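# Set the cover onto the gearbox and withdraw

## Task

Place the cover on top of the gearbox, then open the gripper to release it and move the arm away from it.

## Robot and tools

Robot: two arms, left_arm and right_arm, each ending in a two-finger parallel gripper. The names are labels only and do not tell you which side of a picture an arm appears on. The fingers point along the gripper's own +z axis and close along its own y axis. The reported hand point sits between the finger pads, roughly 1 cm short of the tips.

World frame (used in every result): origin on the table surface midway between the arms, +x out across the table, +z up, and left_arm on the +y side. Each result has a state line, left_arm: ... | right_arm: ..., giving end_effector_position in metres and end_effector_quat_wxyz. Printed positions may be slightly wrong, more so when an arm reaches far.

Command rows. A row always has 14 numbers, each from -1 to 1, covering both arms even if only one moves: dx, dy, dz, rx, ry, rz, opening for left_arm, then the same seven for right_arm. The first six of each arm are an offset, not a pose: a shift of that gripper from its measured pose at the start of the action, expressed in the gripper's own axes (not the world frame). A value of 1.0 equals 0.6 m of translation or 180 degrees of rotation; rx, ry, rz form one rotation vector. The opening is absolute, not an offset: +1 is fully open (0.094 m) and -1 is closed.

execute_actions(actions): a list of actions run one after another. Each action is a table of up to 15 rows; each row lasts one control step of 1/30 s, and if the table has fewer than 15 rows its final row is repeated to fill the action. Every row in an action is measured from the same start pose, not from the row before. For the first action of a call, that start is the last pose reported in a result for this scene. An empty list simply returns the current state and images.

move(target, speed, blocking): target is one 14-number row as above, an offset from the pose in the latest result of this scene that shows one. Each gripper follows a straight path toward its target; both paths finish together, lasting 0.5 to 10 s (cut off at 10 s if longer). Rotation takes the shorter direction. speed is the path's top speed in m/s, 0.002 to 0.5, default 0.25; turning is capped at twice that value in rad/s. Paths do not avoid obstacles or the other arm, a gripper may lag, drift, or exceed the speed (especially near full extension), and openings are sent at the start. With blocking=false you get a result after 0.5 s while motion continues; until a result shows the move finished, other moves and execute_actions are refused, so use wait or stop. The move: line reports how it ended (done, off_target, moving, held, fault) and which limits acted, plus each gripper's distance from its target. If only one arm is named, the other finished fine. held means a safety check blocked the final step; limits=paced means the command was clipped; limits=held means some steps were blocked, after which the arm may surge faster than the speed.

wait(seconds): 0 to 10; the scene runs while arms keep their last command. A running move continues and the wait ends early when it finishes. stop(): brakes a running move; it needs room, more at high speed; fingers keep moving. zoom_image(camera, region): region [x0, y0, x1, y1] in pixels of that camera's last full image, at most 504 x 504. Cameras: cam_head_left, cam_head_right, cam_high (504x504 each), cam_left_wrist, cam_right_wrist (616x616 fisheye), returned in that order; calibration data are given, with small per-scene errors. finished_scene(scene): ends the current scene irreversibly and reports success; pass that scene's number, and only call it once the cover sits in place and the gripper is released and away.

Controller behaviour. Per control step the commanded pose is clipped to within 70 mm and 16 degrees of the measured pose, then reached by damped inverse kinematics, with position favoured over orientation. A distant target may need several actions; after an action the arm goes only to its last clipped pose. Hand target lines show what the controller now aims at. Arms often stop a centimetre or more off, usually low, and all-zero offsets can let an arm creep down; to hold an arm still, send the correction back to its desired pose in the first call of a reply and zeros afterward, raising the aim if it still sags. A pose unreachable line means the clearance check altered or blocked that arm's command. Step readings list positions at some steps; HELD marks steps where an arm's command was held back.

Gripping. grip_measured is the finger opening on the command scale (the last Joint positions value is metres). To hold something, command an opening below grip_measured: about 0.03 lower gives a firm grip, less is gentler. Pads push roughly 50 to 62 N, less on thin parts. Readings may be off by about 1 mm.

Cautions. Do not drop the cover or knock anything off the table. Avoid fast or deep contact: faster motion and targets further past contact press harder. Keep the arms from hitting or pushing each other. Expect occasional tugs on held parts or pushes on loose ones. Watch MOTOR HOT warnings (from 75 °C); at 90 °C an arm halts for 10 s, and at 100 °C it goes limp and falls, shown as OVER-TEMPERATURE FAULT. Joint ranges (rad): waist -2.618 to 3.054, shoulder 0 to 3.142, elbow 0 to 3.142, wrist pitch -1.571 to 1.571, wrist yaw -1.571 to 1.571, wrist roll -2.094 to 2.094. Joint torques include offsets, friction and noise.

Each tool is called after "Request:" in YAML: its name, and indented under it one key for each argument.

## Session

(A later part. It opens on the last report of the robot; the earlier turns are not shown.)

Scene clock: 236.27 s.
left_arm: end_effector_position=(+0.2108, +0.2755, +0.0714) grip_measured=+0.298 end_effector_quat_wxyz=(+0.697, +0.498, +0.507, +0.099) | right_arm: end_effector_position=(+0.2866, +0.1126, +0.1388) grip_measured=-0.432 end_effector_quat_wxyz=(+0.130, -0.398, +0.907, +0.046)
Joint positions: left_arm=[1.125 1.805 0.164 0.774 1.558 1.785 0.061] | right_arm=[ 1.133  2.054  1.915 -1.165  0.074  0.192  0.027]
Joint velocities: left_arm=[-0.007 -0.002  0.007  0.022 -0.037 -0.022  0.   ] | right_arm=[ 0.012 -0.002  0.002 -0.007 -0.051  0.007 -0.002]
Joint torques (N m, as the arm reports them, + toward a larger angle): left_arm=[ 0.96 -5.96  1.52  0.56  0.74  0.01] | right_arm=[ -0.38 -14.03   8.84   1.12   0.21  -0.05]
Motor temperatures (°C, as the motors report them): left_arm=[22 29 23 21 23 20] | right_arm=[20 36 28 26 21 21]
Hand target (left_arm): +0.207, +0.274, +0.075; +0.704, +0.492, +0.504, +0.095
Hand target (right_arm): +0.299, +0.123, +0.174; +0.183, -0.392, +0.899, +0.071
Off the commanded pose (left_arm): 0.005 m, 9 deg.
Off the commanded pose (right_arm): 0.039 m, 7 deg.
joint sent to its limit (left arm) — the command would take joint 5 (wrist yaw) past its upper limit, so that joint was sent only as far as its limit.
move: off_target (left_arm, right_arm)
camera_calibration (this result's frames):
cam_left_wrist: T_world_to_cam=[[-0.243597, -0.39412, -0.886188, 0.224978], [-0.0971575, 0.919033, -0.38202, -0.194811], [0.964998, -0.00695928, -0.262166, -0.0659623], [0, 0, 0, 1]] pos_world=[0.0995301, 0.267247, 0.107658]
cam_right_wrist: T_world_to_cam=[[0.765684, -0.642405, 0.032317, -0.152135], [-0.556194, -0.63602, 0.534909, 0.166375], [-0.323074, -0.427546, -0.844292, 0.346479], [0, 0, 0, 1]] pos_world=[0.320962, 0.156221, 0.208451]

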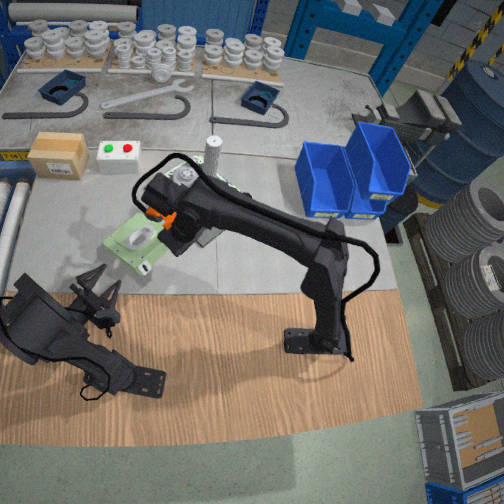

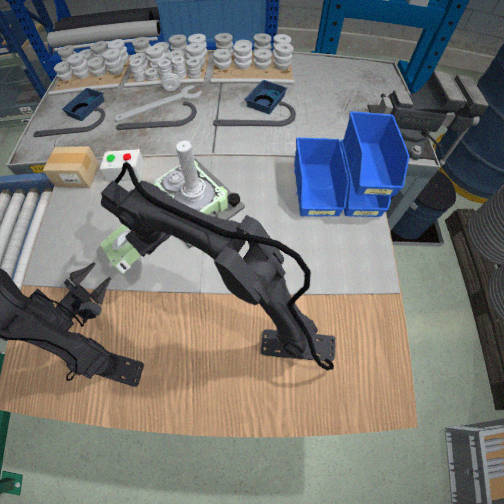

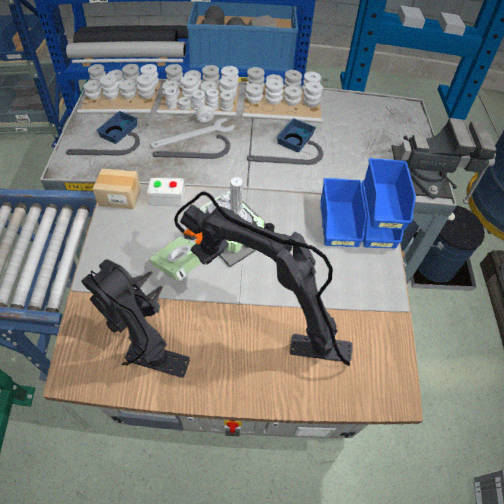

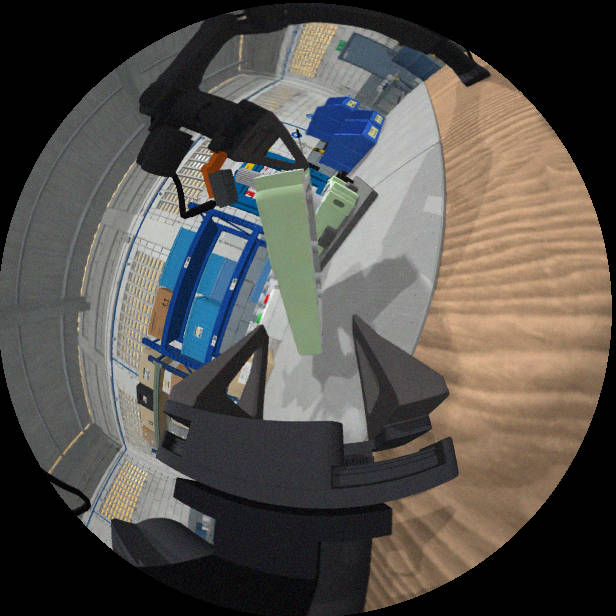

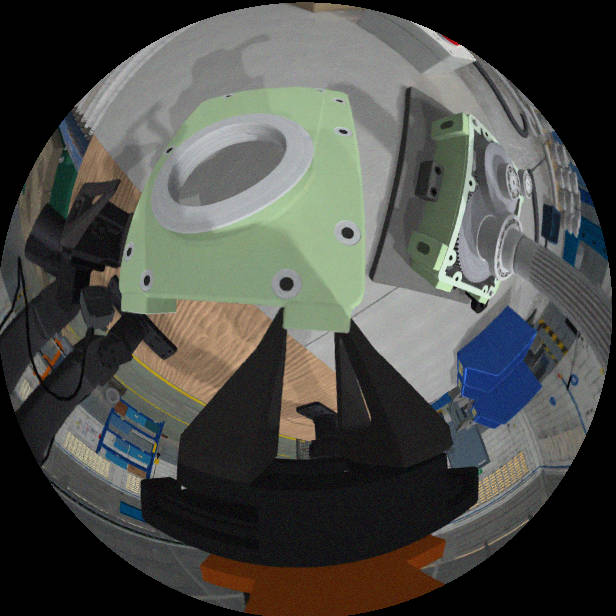

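Request:
move:
  target: [0,0.005,0.125,0.027,0,0,0.3,-0.042,-0.005,-0.048,0,-0.036,0,-0.6]
  speed: 0.08

Scene clock: 241.07 s.
left_arm: end_effector_position=(+0.2715, +0.2367, +0.0716) grip_measured=+0.298 end_effector_quat_wxyz=(+0.669, +0.533, +0.512, +0.082) | right_arm: end_effector_position=(+0.3064, +0.0986, +0.1410) grip_measured=-0.432 end_effector_quat_wxyz=(+0.150, -0.374, +0.915, +0.016)
Joint positions: left_arm=[0.747 1.999 0.185 1.544 1.221 1.181 0.061] | right_arm=[ 1.108  2.052  1.915 -1.167  0.146  0.208  0.027]
Joint velocities: left_arm=[-0.007  0.012  0.007  0.066 -0.022 -0.051  0.001] | right_arm=[-0.007 -0.007 -0.007 -0.022  0.051 -0.095 -0.001]
Joint torques (N m, as the arm reports them, + toward a larger angle): left_arm=[-0.87 -4.86  1.31  1.42  0.09 -0.22] | right_arm=[  1.32 -13.98   8.87   1.05  -0.41  -0.27]
Motor temperatures (°C, as the motors report them): left_arm=[22 28 22 22 23 20] | right_arm=[20 37 28 26 21 21]
Hand target (left_arm): +0.271, +0.233, +0.071; +0.671, +0.531, +0.513, +0.075
Hand target (right_arm): +0.299, +0.121, +0.174; +0.182, -0.395, +0.898, +0.068
Off the commanded pose (left_arm): 0.005 m, 1 deg.
Off the commanded pose (right_arm): 0.041 m, 8 deg.
move: off_target (right_arm)
camera_calibration (this result's frames):
cam_left_wrist: T_world_to_cam=[[-0.313716, -0.329254, -0.890603, 0.2286], [-0.0720037, 0.943503, -0.323448, -0.169955], [0.946783, -0.0373439, -0.319699, -0.108525], [0, 0, 0, 1]] pos_world=[0.162228, 0.231568, 0.113925]
cam_right_wrist: T_world_to_cam=[[0.722274, -0.684911, 0.0960078, -0.167774], [-0.62253, -0.583364, 0.521673, 0.184323], [-0.301292, -0.436558, -0.847726, 0.343476], [0, 0, 0, 1]] pos_world=[0.339412, 0.142565, 0.211125]

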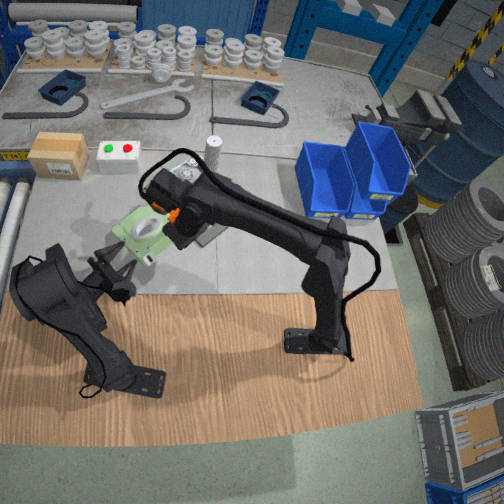

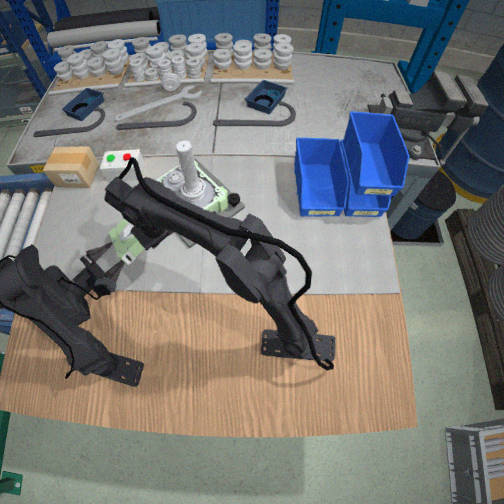

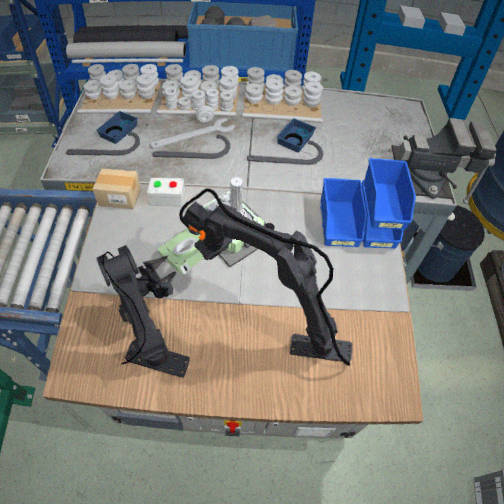

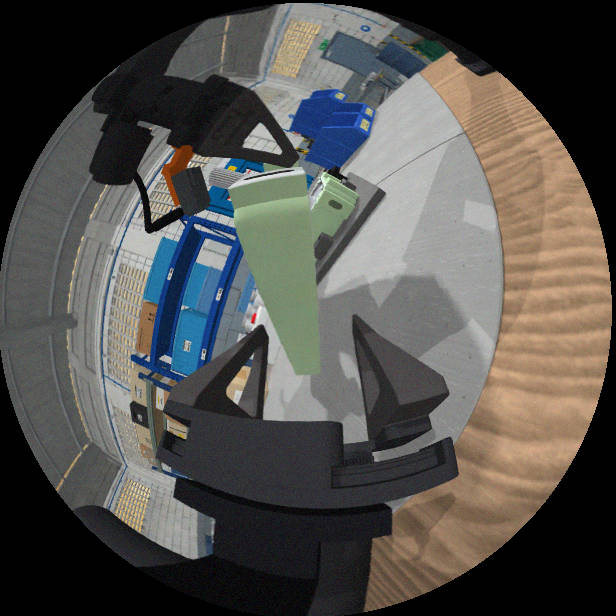

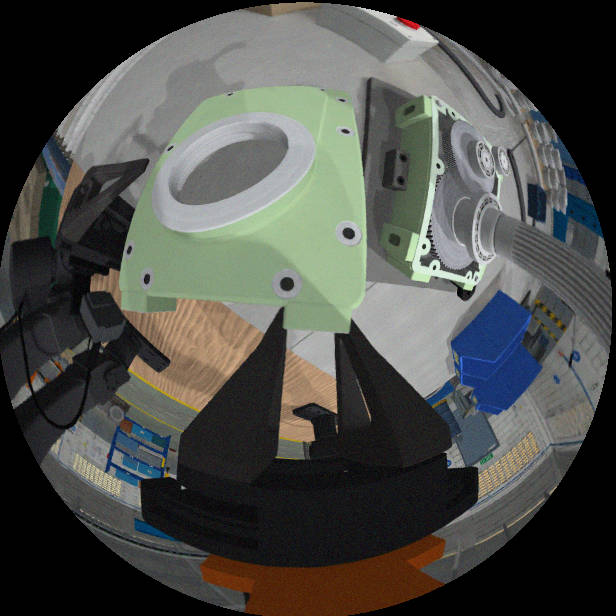

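Request:
move:
  target: [0,0.025,0,0,0,0,0.45,-0.02,0,-0.045,0,-0.03,0,-0.6]
  speed: 0.05

Request:
move:
  target: [0,0.005,0.07,0,0,0,0.45,-0.02,0,-0.045,0,-0.03,0,-0.6]
  speed: 0.05

Scene clock: 245.10 s.
left_arm: end_effector_position=(+0.2749, +0.2388, +0.0793) grip_measured=+0.448 end_effector_quat_wxyz=(+0.669, +0.532, +0.513, +0.080) | right_arm: end_effector_position=(+0.3066, +0.0975, +0.1426) grip_measured=-0.432 end_effector_quat_wxyz=(+0.155, -0.370, +0.916, +0.017)
Joint positions: left_arm=[0.747 1.929 0.199 1.46  1.221 1.177 0.068] | right_arm=[ 1.108  2.04   1.902 -1.157  0.15   0.215  0.027]
Joint velocities: left_arm=[ 0.002 -0.027 -0.002 -0.066 -0.022  0.007 -0.   ] | right_arm=[ 0.002 -0.002 -0.027  0.022 -0.051 -0.037 -0.   ]
Joint torques (N m, as the arm reports them, + toward a larger angle): left_arm=[ 0.79 -7.92  3.21  1.03  0.22  0.  ] | right_arm=[  0.78 -15.3    5.82   0.99   0.27  -0.05]
Motor temperatures (°C, as the motors report them): left_arm=[22 28 22 22 23 20] | right_arm=[20 38 28 26 21 21]
Hand target (left_arm): +0.278, +0.243, +0.083; +0.670, +0.532, +0.511, +0.082
Hand target (right_arm): +0.307, +0.102, +0.170; +0.193, -0.372, +0.907, +0.033
Off the commanded pose (left_arm): 0.007 m, 0 deg.
Off the commanded pose (right_arm): 0.028 m, 5 deg.
move: off_target (right_arm)
camera_calibration (this result's frames):
cam_left_wrist: T_world_to_cam=[[-0.316038, -0.332104, -0.888722, 0.238393], [-0.0735759, 0.942491, -0.326032, -0.168308], [0.945889, -0.0376502, -0.322298, -0.108644], [0, 0, 0, 1]] pos_world=[0.165723, 0.233709, 0.121976]
cam_right_wrist: T_world_to_cam=[[0.716597, -0.690774, 0.0965423, -0.166575], [-0.630296, -0.582057, 0.513748, 0.186333], [-0.298691, -0.429001, -0.852492, 0.343526], [0, 0, 0, 1]] pos_world=[0.339419, 0.140764, 0.213206]

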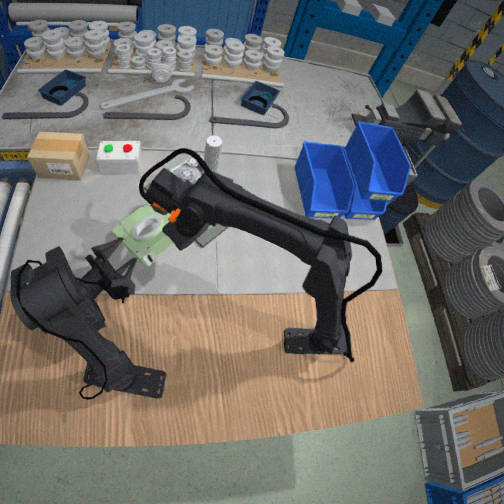

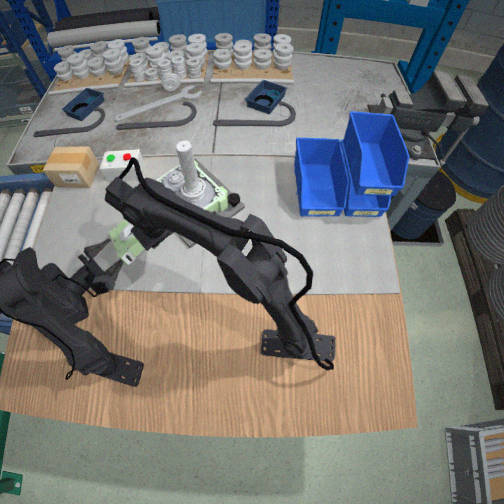

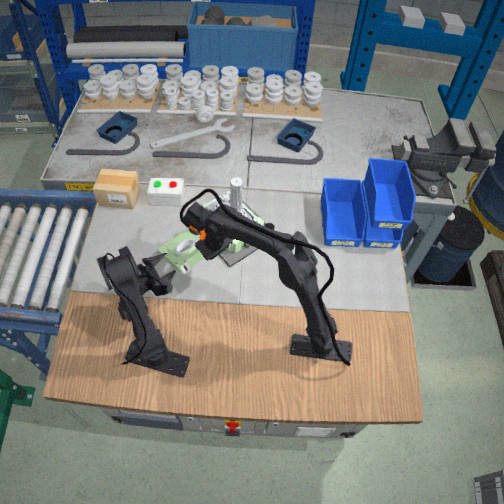

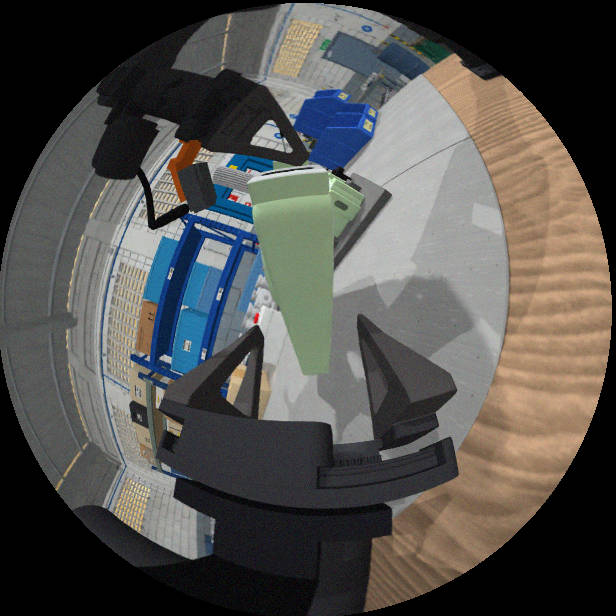

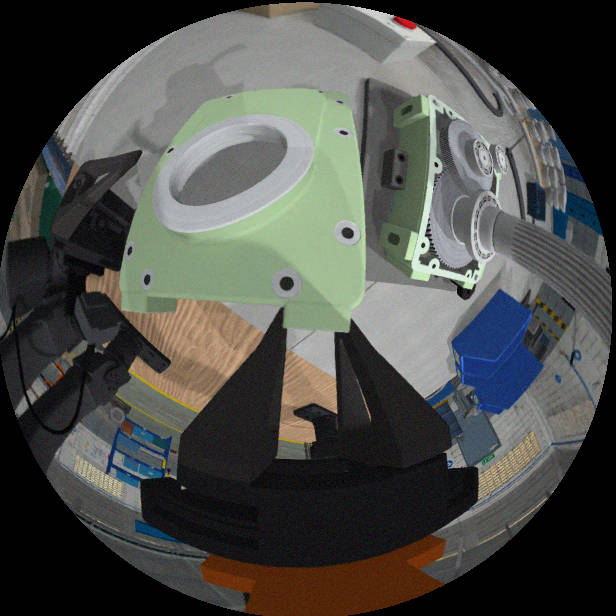

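Scene clock: 246.40 s.
left_arm: end_effector_position=(+0.3032, +0.2153, +0.0747) grip_measured=+0.448 end_effector_quat_wxyz=(+0.664, +0.534, +0.518, +0.079) | right_arm: end_effector_position=(+0.3056, +0.0960, +0.1428) grip_measured=-0.432 end_effector_quat_wxyz=(+0.156, -0.369, +0.916, +0.019)
Joint positions: left_arm=[0.583 1.985 0.254 1.512 1.057 1.109 0.068] | right_arm=[ 1.108  2.028  1.885 -1.149  0.15   0.217  0.027]
Joint velocities: left_arm=[-0.002  0.007  0.007  0.007 -0.051  0.051 -0.001] | right_arm=[-0.002 -0.017 -0.007 -0.037 -0.007  0.007 -0.001]
Joint torques (N m, as the arm reports them, + toward a larger angle): left_arm=[-0.83 -5.67  3.41  1.54  0.04 -0.17] | right_arm=[  0.78 -15.24   6.09   1.05   0.31  -0.01]
Motor temperatures (°C, as the motors report them): left_arm=[22 28 22 22 23 20] | right_arm=[20 38 28 26 21 21]
Hand target (left_arm): +0.308, +0.215, +0.078; +0.668, +0.533, +0.514, +0.080
Hand target (right_arm): +0.307, +0.101, +0.172; +0.197, -0.368, +0.908, +0.035
Off the commanded pose (left_arm): 0.006 m, 1 deg.
Off the commanded pose (right_arm): 0.030 m, 5 deg.
move: off_target (right_arm)
camera_calibration (this result's frames):
cam_left_wrist: T_world_to_cam=[[-0.328208, -0.327116, -0.886157, 0.237824], [-0.0796512, 0.944367, -0.319103, -0.144665], [0.941241, -0.0341487, -0.336004, -0.136144], [0, 0, 0, 1]] pos_world=[0.194677, 0.209764, 0.118841]
cam_right_wrist: T_world_to_cam=[[0.714966, -0.692638, 0.0952648, -0.1661], [-0.63223, -0.582319, 0.511067, 0.185691], [-0.29851, -0.425625, -0.854246, 0.342617], [0, 0, 0, 1]] pos_world=[0.33843, 0.13891, 0.213602]

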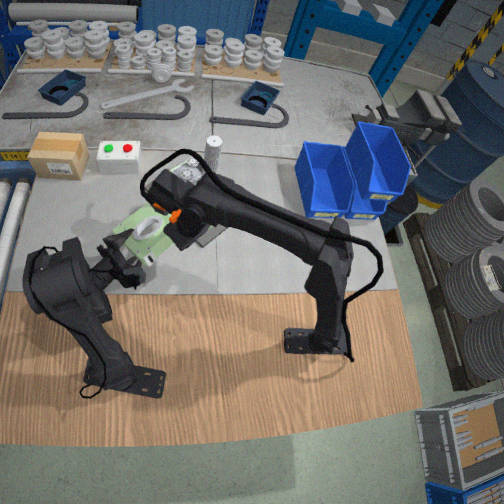

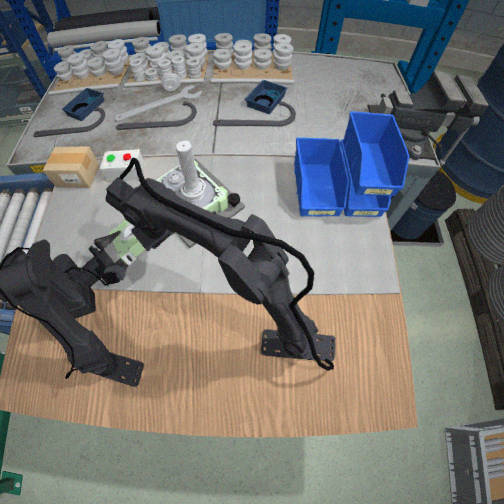

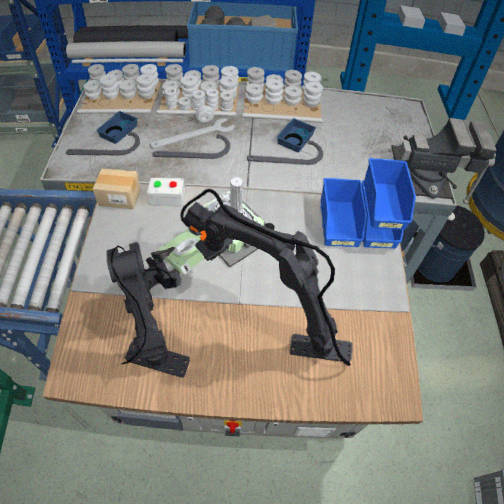

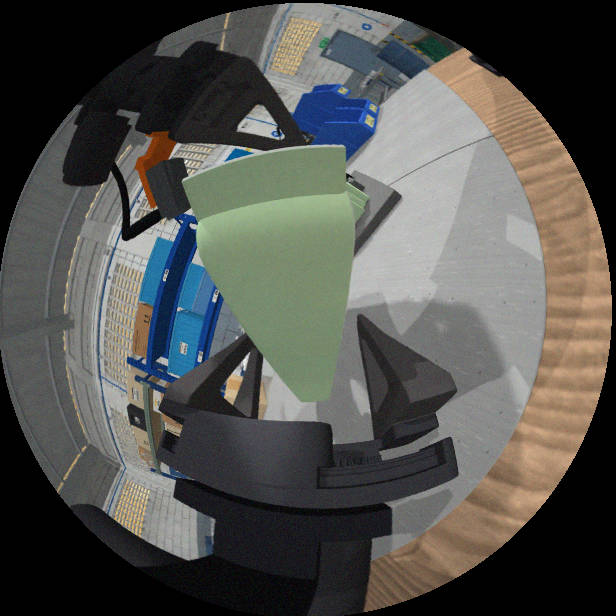

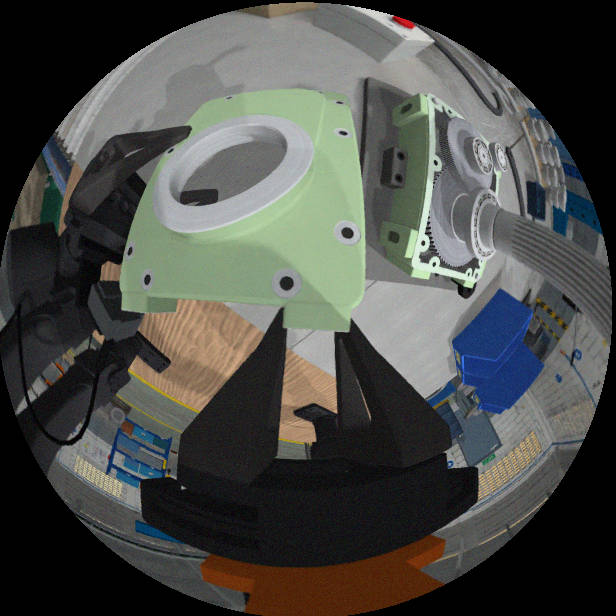

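Close left.

Request:
execute_actions:
  actions:
    - [[0,0.005,0,0,0,0,-0.6,0,0,-0.04,0,0,0,-0.6]]
    - [[0,0,0,0,0,0,-0.6,0,0,-0.04,0,0,0,-0.6]]

Scene clock: 249.17 s.
left_arm: end_effector_position=(+0.3050, +0.2161, +0.0810) grip_measured=-0.166 end_effector_quat_wxyz=(+0.669, +0.536, +0.507, +0.090) | right_arm: end_effector_position=(+0.2972, +0.0926, +0.1433) grip_measured=-0.432 end_effector_quat_wxyz=(+0.130, -0.346, +0.929, +0.022)
Joint positions: left_arm=[0.583 1.978 0.257 1.537 1.058 1.108 0.039] | right_arm=[ 1.108  2.043  1.922 -1.214  0.12   0.277  0.027]
Joint velocities: left_arm=[-0.007 -0.002 -0.007 -0.037  0.051 -0.051 -0.   ] | right_arm=[-0.007 -0.007 -0.012 -0.051  0.022  0.022 -0.001]
Joint torques (N m, as the arm reports them, + toward a larger angle): left_arm=[ 0.08 -6.57  2.1   1.34 -0.01  0.  ] | right_arm=[  0.48 -12.66   8.93   0.04   0.15  -0.09]
Motor temperatures (°C, as the motors report them): left_arm=[22 28 22 22 23 20] | right_arm=[20 38 28 26 21 21]
Hand target (left_arm): +0.305, +0.217, +0.081; +0.668, +0.536, +0.509, +0.092
Hand target (right_arm): +0.293, +0.090, +0.165; +0.139, -0.353, +0.925, +0.024
Off the commanded pose (left_arm): 0.001 m, 0 deg.
Off the commanded pose (right_arm): 0.023 m, 1 deg.
Step readings (end_effector_position; steps 1 to 15: 1st action; 16 to 30: 2nd action):
0: left_arm (+0.3035, +0.2156, +0.0747) | right_arm (+0.3056, +0.0960, +0.1428)
1: left_arm (+0.3035, +0.2156, +0.0746) | right_arm (+0.3050, +0.0953, +0.1428)
2: left_arm (+0.3040, +0.2160, +0.0764) | right_arm (+0.3039, +0.0942, +0.1426)
4: left_arm (+0.3059, +0.2174, +0.0805) | right_arm (+0.3000, +0.0940, +0.1422)
8: left_arm (+0.3057, +0.2170, +0.0806) | right_arm (+0.2995, +0.0935, +0.1430)
15: left_arm (+0.3055, +0.2168, +0.0807) | right_arm (+0.2992, +0.0934, +0.1429)
16: left_arm (+0.3055, +0.2168, +0.0808) | right_arm (+0.2988, +0.0934, +0.1430)
17: left_arm (+0.3054, +0.2166, +0.0809) | right_arm (+0.2983, +0.0931, +0.1433)
19: left_arm (+0.3052, +0.2164, +0.0810) | right_arm (+0.2978, +0.0929, +0.1432)
23: left_arm (+0.3050, +0.2162, +0.0810) | right_arm (+0.2974, +0.0927, +0.1433)
30: end_effector_position above
camera_calibration (this result's frames):
cam_left_wrist: T_world_to_cam=[[-0.299735, -0.316224, -0.90009, 0.234413], [-0.0697517, 0.948207, -0.309901, -0.147845], [0.951469, -0.0301055, -0.306268, -0.142042], [0, 0, 0, 1]] pos_world=[0.195098, 0.210038, 0.121672]
cam_right_wrist: T_world_to_cam=[[0.684174, -0.7268, 0.0605618, -0.145189], [-0.630626, -0.547835, 0.549716, 0.169034], [-0.366356, -0.414294, -0.833153, 0.355181], [0, 0, 0, 1]] pos_world=[0.336055, 0.134229, 0.211793]

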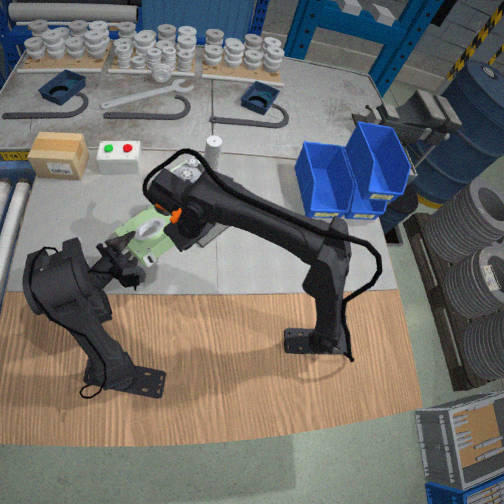

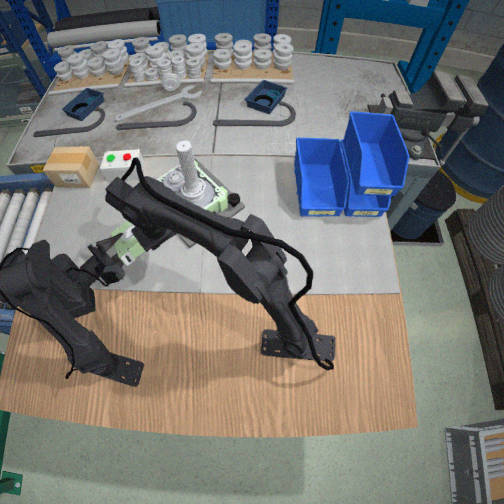

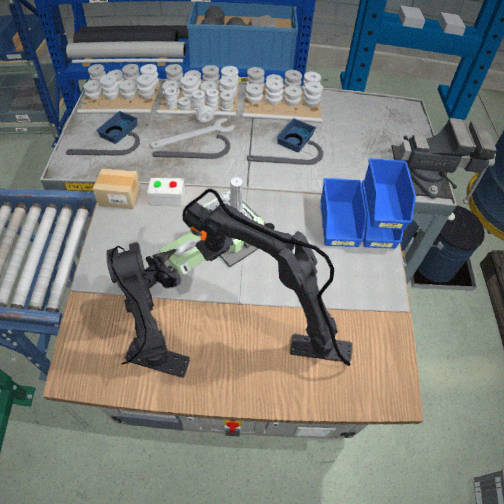

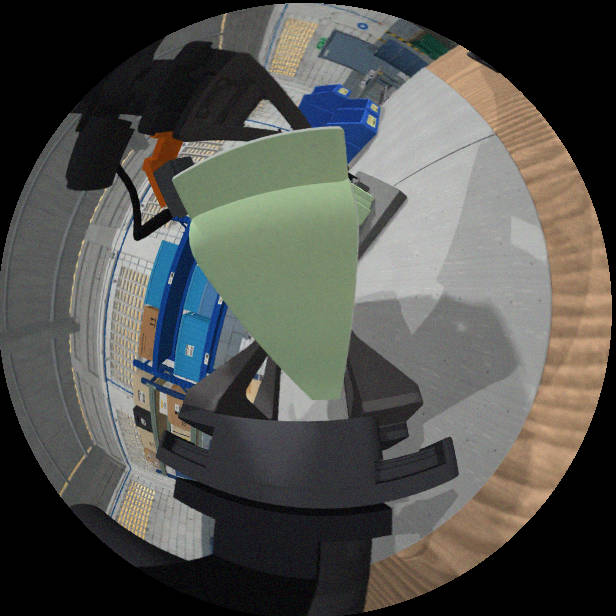

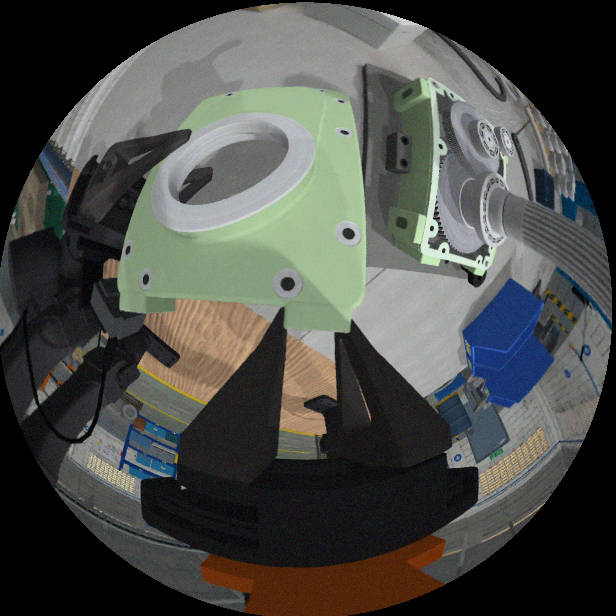

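Request:
move:
  target: [-0.109,0.208,-0.017,-0.03,0,0.2,-0.6,-0.038,-0.007,-0.145,0,-0.03,-0.02,-0.6]
  speed: 0.06

Scene clock: 266.63 s.
left_arm: end_effector_position=(+0.3103, +0.2268, +0.1744) grip_measured=-0.168 end_effector_quat_wxyz=(+0.628, +0.582, +0.493, +0.157) | right_arm: end_effector_position=(+0.2948, +0.0969, +0.2196) grip_measured=-0.432 end_effector_quat_wxyz=(+0.152, -0.333, +0.929, +0.057)
Joint positions: left_arm=[0.589 1.287 0.421 0.563 0.993 1.368 0.039] | right_arm=[ 1.108  2.061  2.245 -1.442  0.096  0.299  0.027]
Joint velocities: left_arm=[ 0.002  0.002  0.007 -0.125  0.037  0.081 -0.   ] | right_arm=[-0.002  0.007  0.007 -0.007  0.022 -0.022 -0.002]
Joint torques (N m, as the arm reports them, + toward a larger angle): left_arm=[-0.01 -7.87  9.21  2.26  0.3   1.13] | right_arm=[  0.67 -10.95   8.06   0.54   0.5   -0.75]
Motor temperatures (°C, as the motors report them): left_arm=[22 28 22 24 23 20] | right_arm=[20 38 28 25 21 21]
Hand target (left_arm): +0.316, +0.227, +0.218; +0.634, +0.615, +0.398, +0.249
Hand target (right_arm): +0.297, +0.093, +0.233; +0.176, -0.371, +0.911, +0.036
Off the commanded pose (left_arm): 0.047 m, 28 deg; orientation clipped at the last step of the last action.
Off the commanded pose (right_arm): 0.014 m, 6 deg.
move: off_target (left_arm, right_arm); limits=paced
camera_calibration (this result's frames):
cam_left_wrist: T_world_to_cam=[[-0.25372, -0.164077, -0.95326, 0.283873], [-0.0956613, 0.984933, -0.144067, -0.157885], [0.962536, 0.0546373, -0.265593, -0.147949], [0, 0, 0, 1]] pos_world=[0.199327, 0.210166, 0.208565]
cam_right_wrist: T_world_to_cam=[[0.672559, -0.739951, 0.0116869, -0.129629], [-0.648433, -0.581618, 0.491176, 0.149263], [-0.356649, -0.337923, -0.870982, 0.417728], [0, 0, 0, 1]] pos_world=[0.332952, 0.132055, 0.292034]

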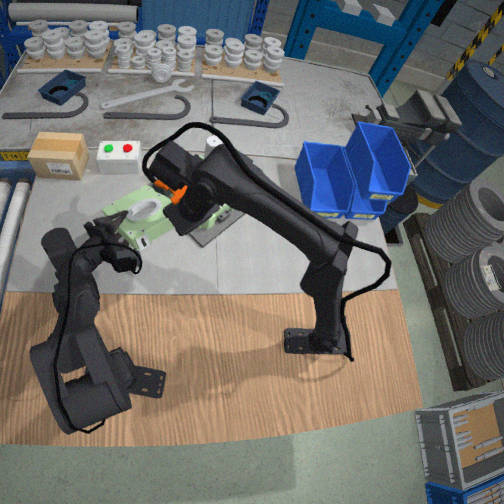

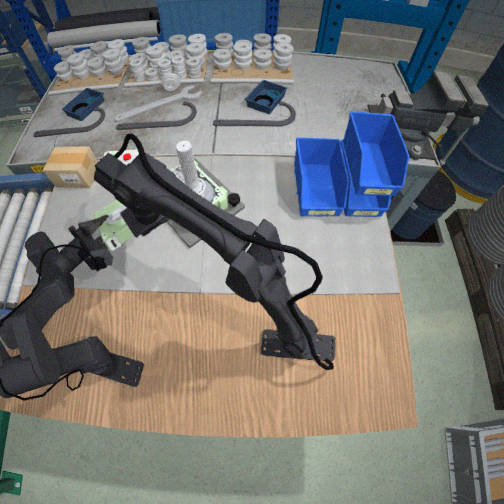

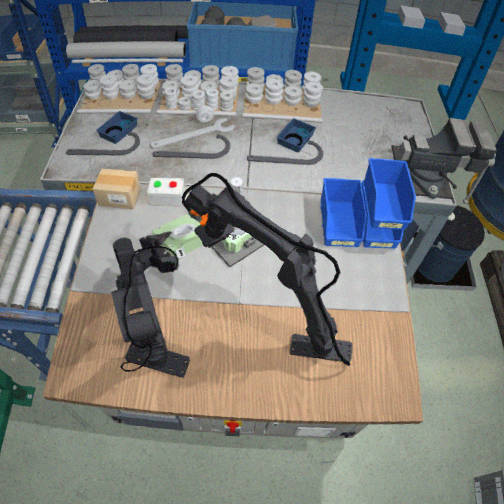

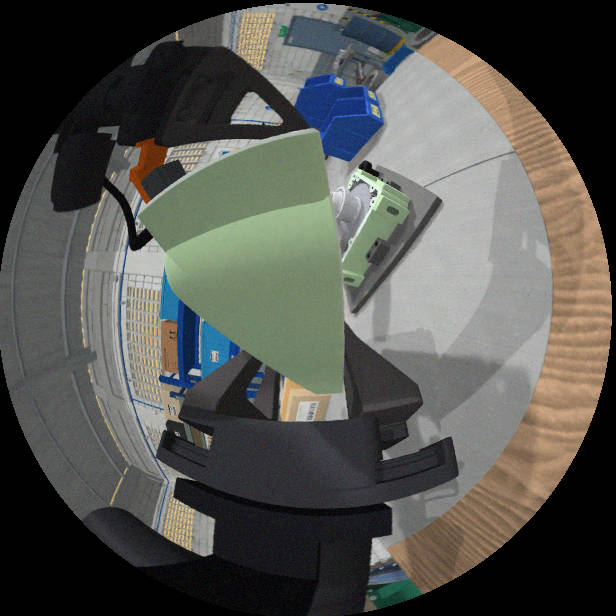

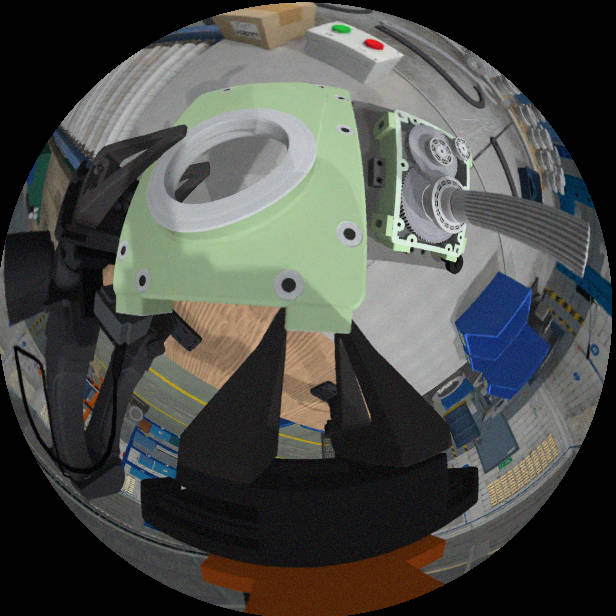

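Request:
move:
  target: [-0.041,0.146,-0.02,-0.058,0,0.155,-0.6,0,0,-0.015,0,-0.14,-0.03,-0.6]
  speed: 0.06

Scene clock: 276.33 s.
left_arm: end_effector_position=(+0.3124, +0.2313, +0.2044) grip_measured=-0.174 end_effector_quat_wxyz=(+0.609, +0.628, +0.415, +0.251) | right_arm: end_effector_position=(+0.2928, +0.0971, +0.2143) grip_measured=-0.432 end_effector_quat_wxyz=(+0.313, -0.317, +0.884, +0.144)
Joint positions: left_arm=[0.597 1.212 0.472 0.499 0.982 1.578 0.039] | right_arm=[ 1.14   1.653  1.504 -0.736  0.168  0.287  0.027]
Joint velocities: left_arm=[ 0.022  0.012 -0.007 -0.007 -0.022 -0.037  0.   ] | right_arm=[-0.002 -0.027 -0.022  0.066 -0.007 -0.081 -0.001]
Joint torques (N m, as the arm reports them, + toward a larger angle): left_arm=[ 0.77 -7.45 10.19  2.69  0.21  0.29] | right_arm=[  1.56 -10.53   5.8    1.63   0.71  -0.88]
Motor temperatures (°C, as the motors report them): left_arm=[22 28 24 26 23 21] | right_arm=[20 38 28 25 21 21]
Hand target (left_arm): +0.316, +0.235, +0.262; +0.616, +0.630, +0.325, +0.345
Hand target (right_arm): +0.292, +0.095, +0.230; +0.351, -0.353, +0.859, +0.119
Off the commanded pose (left_arm): 0.061 m, 15 deg.
Off the commanded pose (right_arm): 0.014 m, 8 deg.
move: off_target (left_arm, right_arm); limits=paced
camera_calibration (this result's frames):
cam_left_wrist: T_world_to_cam=[[-0.0837027, 0.0312982, -0.995999, 0.224219], [-0.0734252, 0.996596, 0.0374876, -0.204574], [0.993782, 0.0762693, -0.0811197, -0.194681], [0, 0, 0, 1]] pos_world=[0.197218, 0.211708, 0.215198]
cam_right_wrist: T_world_to_cam=[[0.679815, -0.733, -0.0237018, -0.123266], [-0.724138, -0.67601, 0.136506, 0.258007], [-0.116081, -0.0756352, -0.990356, 0.342102], [0, 0, 0, 1]] pos_world=[0.310343, 0.109936, 0.300662]

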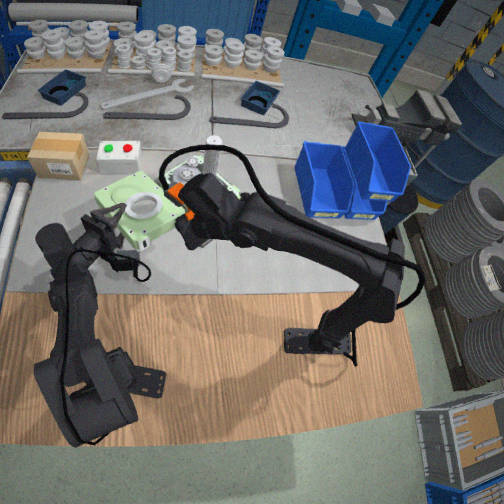

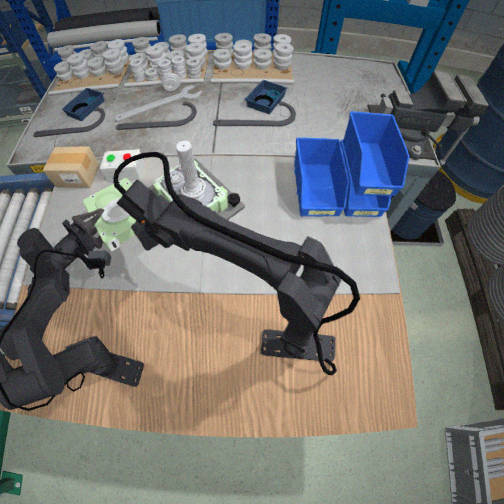

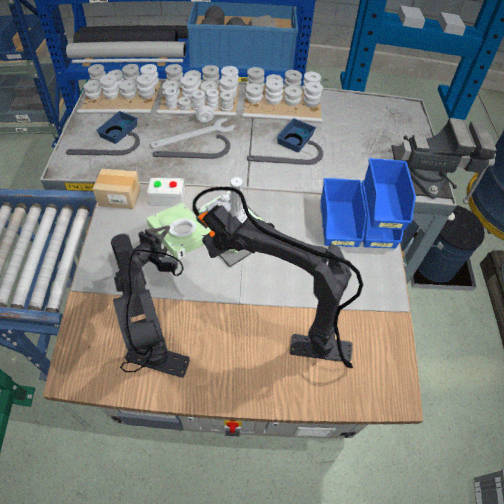

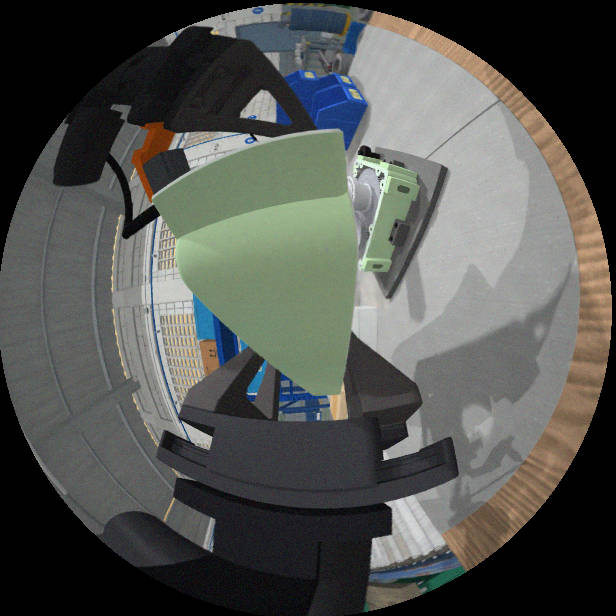

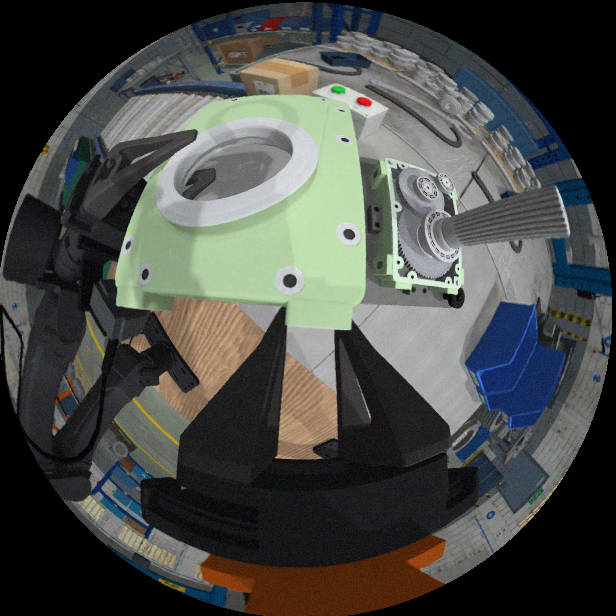

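Request:
move:
  target: [-0.052,0.268,-0.037,-0.084,0,0.119,-0.6,-0.123,0.011,-0.147,0,-0.07,-0.02,-0.6]
  speed: 0.06

Scene clock: 285.30 s.
left_arm: end_effector_position=(+0.3164, +0.2356, +0.3001) grip_measured=-0.180 end_effector_quat_wxyz=(+0.616, +0.620, +0.372, +0.312) | right_arm: end_effector_position=(+0.2979, +0.0997, +0.2990) grip_measured=-0.432 end_effector_quat_wxyz=(+0.382, -0.315, +0.853, +0.163)
Joint positions: left_arm=[0.597 1.086 0.692 0.315 0.959 1.563 0.039] | right_arm=[ 1.154  1.621  1.706 -0.822  0.22   0.244  0.027]
Joint velocities: left_arm=[-0.007 -0.002 -0.002 -0.037 -0.022 -0.007  0.001] | right_arm=[-0.027  0.002 -0.002  0.007 -0.007 -0.007 -0.001]
Joint torques (N m, as the arm reports them, + toward a larger angle): left_arm=[-0.27 -7.48 11.07  2.77  0.22  0.21] | right_arm=[  1.02 -10.55   8.84   1.58   0.33  -0.37]
Motor temperatures (°C, as the motors report them): left_arm=[22 28 25 28 23 20] | right_arm=[20 37 28 26 21 21]
Hand target (left_arm): +0.305, +0.228, +0.365; +0.623, +0.616, +0.268, +0.400
Hand target (right_arm): +0.293, +0.096, +0.329; +0.413, -0.326, +0.834, +0.167
Off the commanded pose (left_arm): 0.070 m, 18 deg; orientation clipped at the last step of the last action.
Off the commanded pose (right_arm): 0.031 m, 4 deg.
move: off_target (left_arm, right_arm); limits=paced
camera_calibration (this result's frames):
cam_left_wrist: T_world_to_cam=[[0.0549356, 0.0846621, -0.994894, 0.262968], [-0.105481, 0.991315, 0.0785332, -0.213072], [0.992903, 0.100629, 0.0633887, -0.240075], [0, 0, 0, 1]] pos_world=[0.201449, 0.213116, 0.293577]
cam_right_wrist: T_world_to_cam=[[0.687309, -0.726365, 0.000873313, -0.133092], [-0.726257, -0.687227, -0.0163918, 0.299345], [0.0125066, 0.010632, -0.999865, 0.382764], [0, 0, 0, 1]] pos_world=[0.30409, 0.104976, 0.387736]

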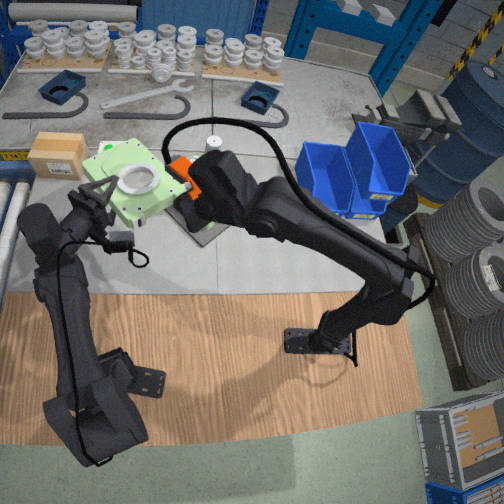

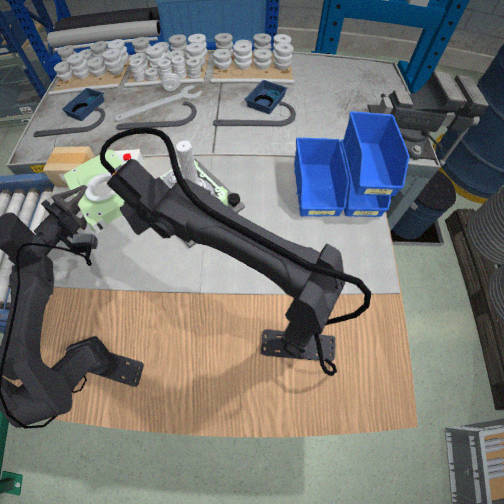

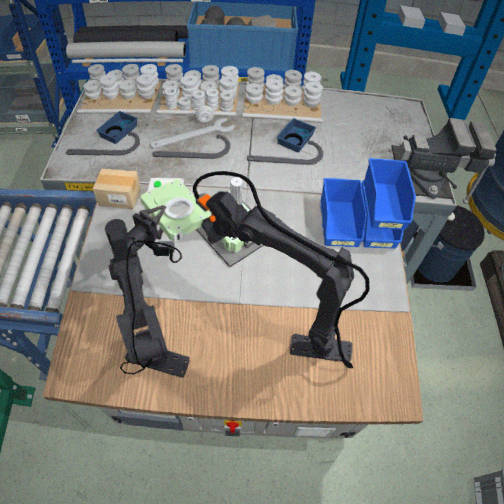

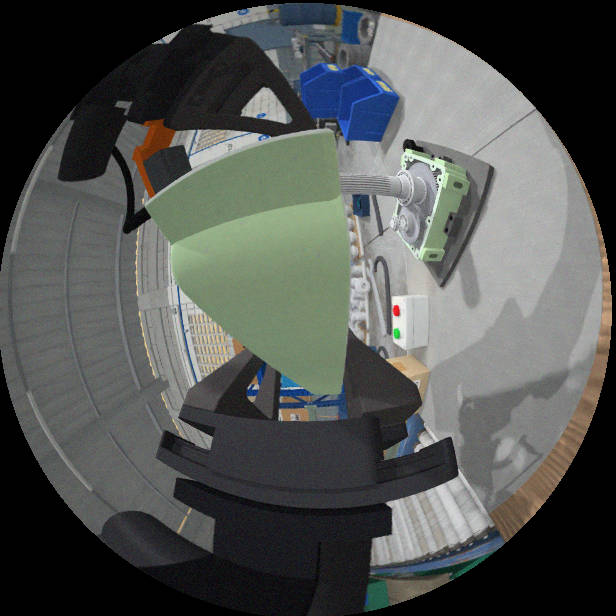

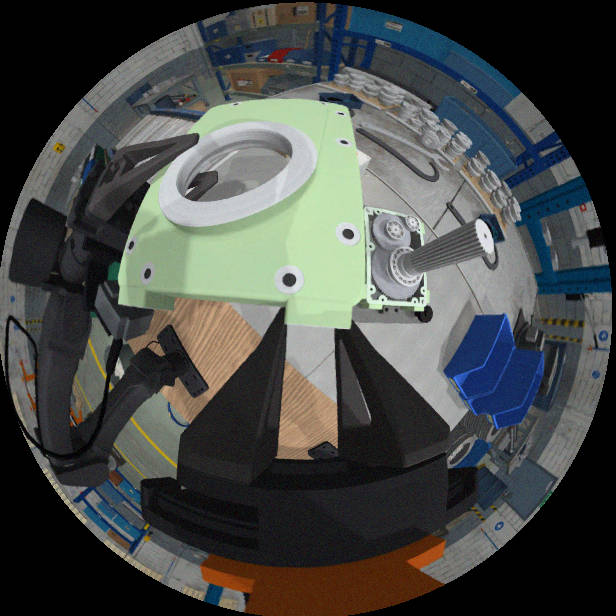

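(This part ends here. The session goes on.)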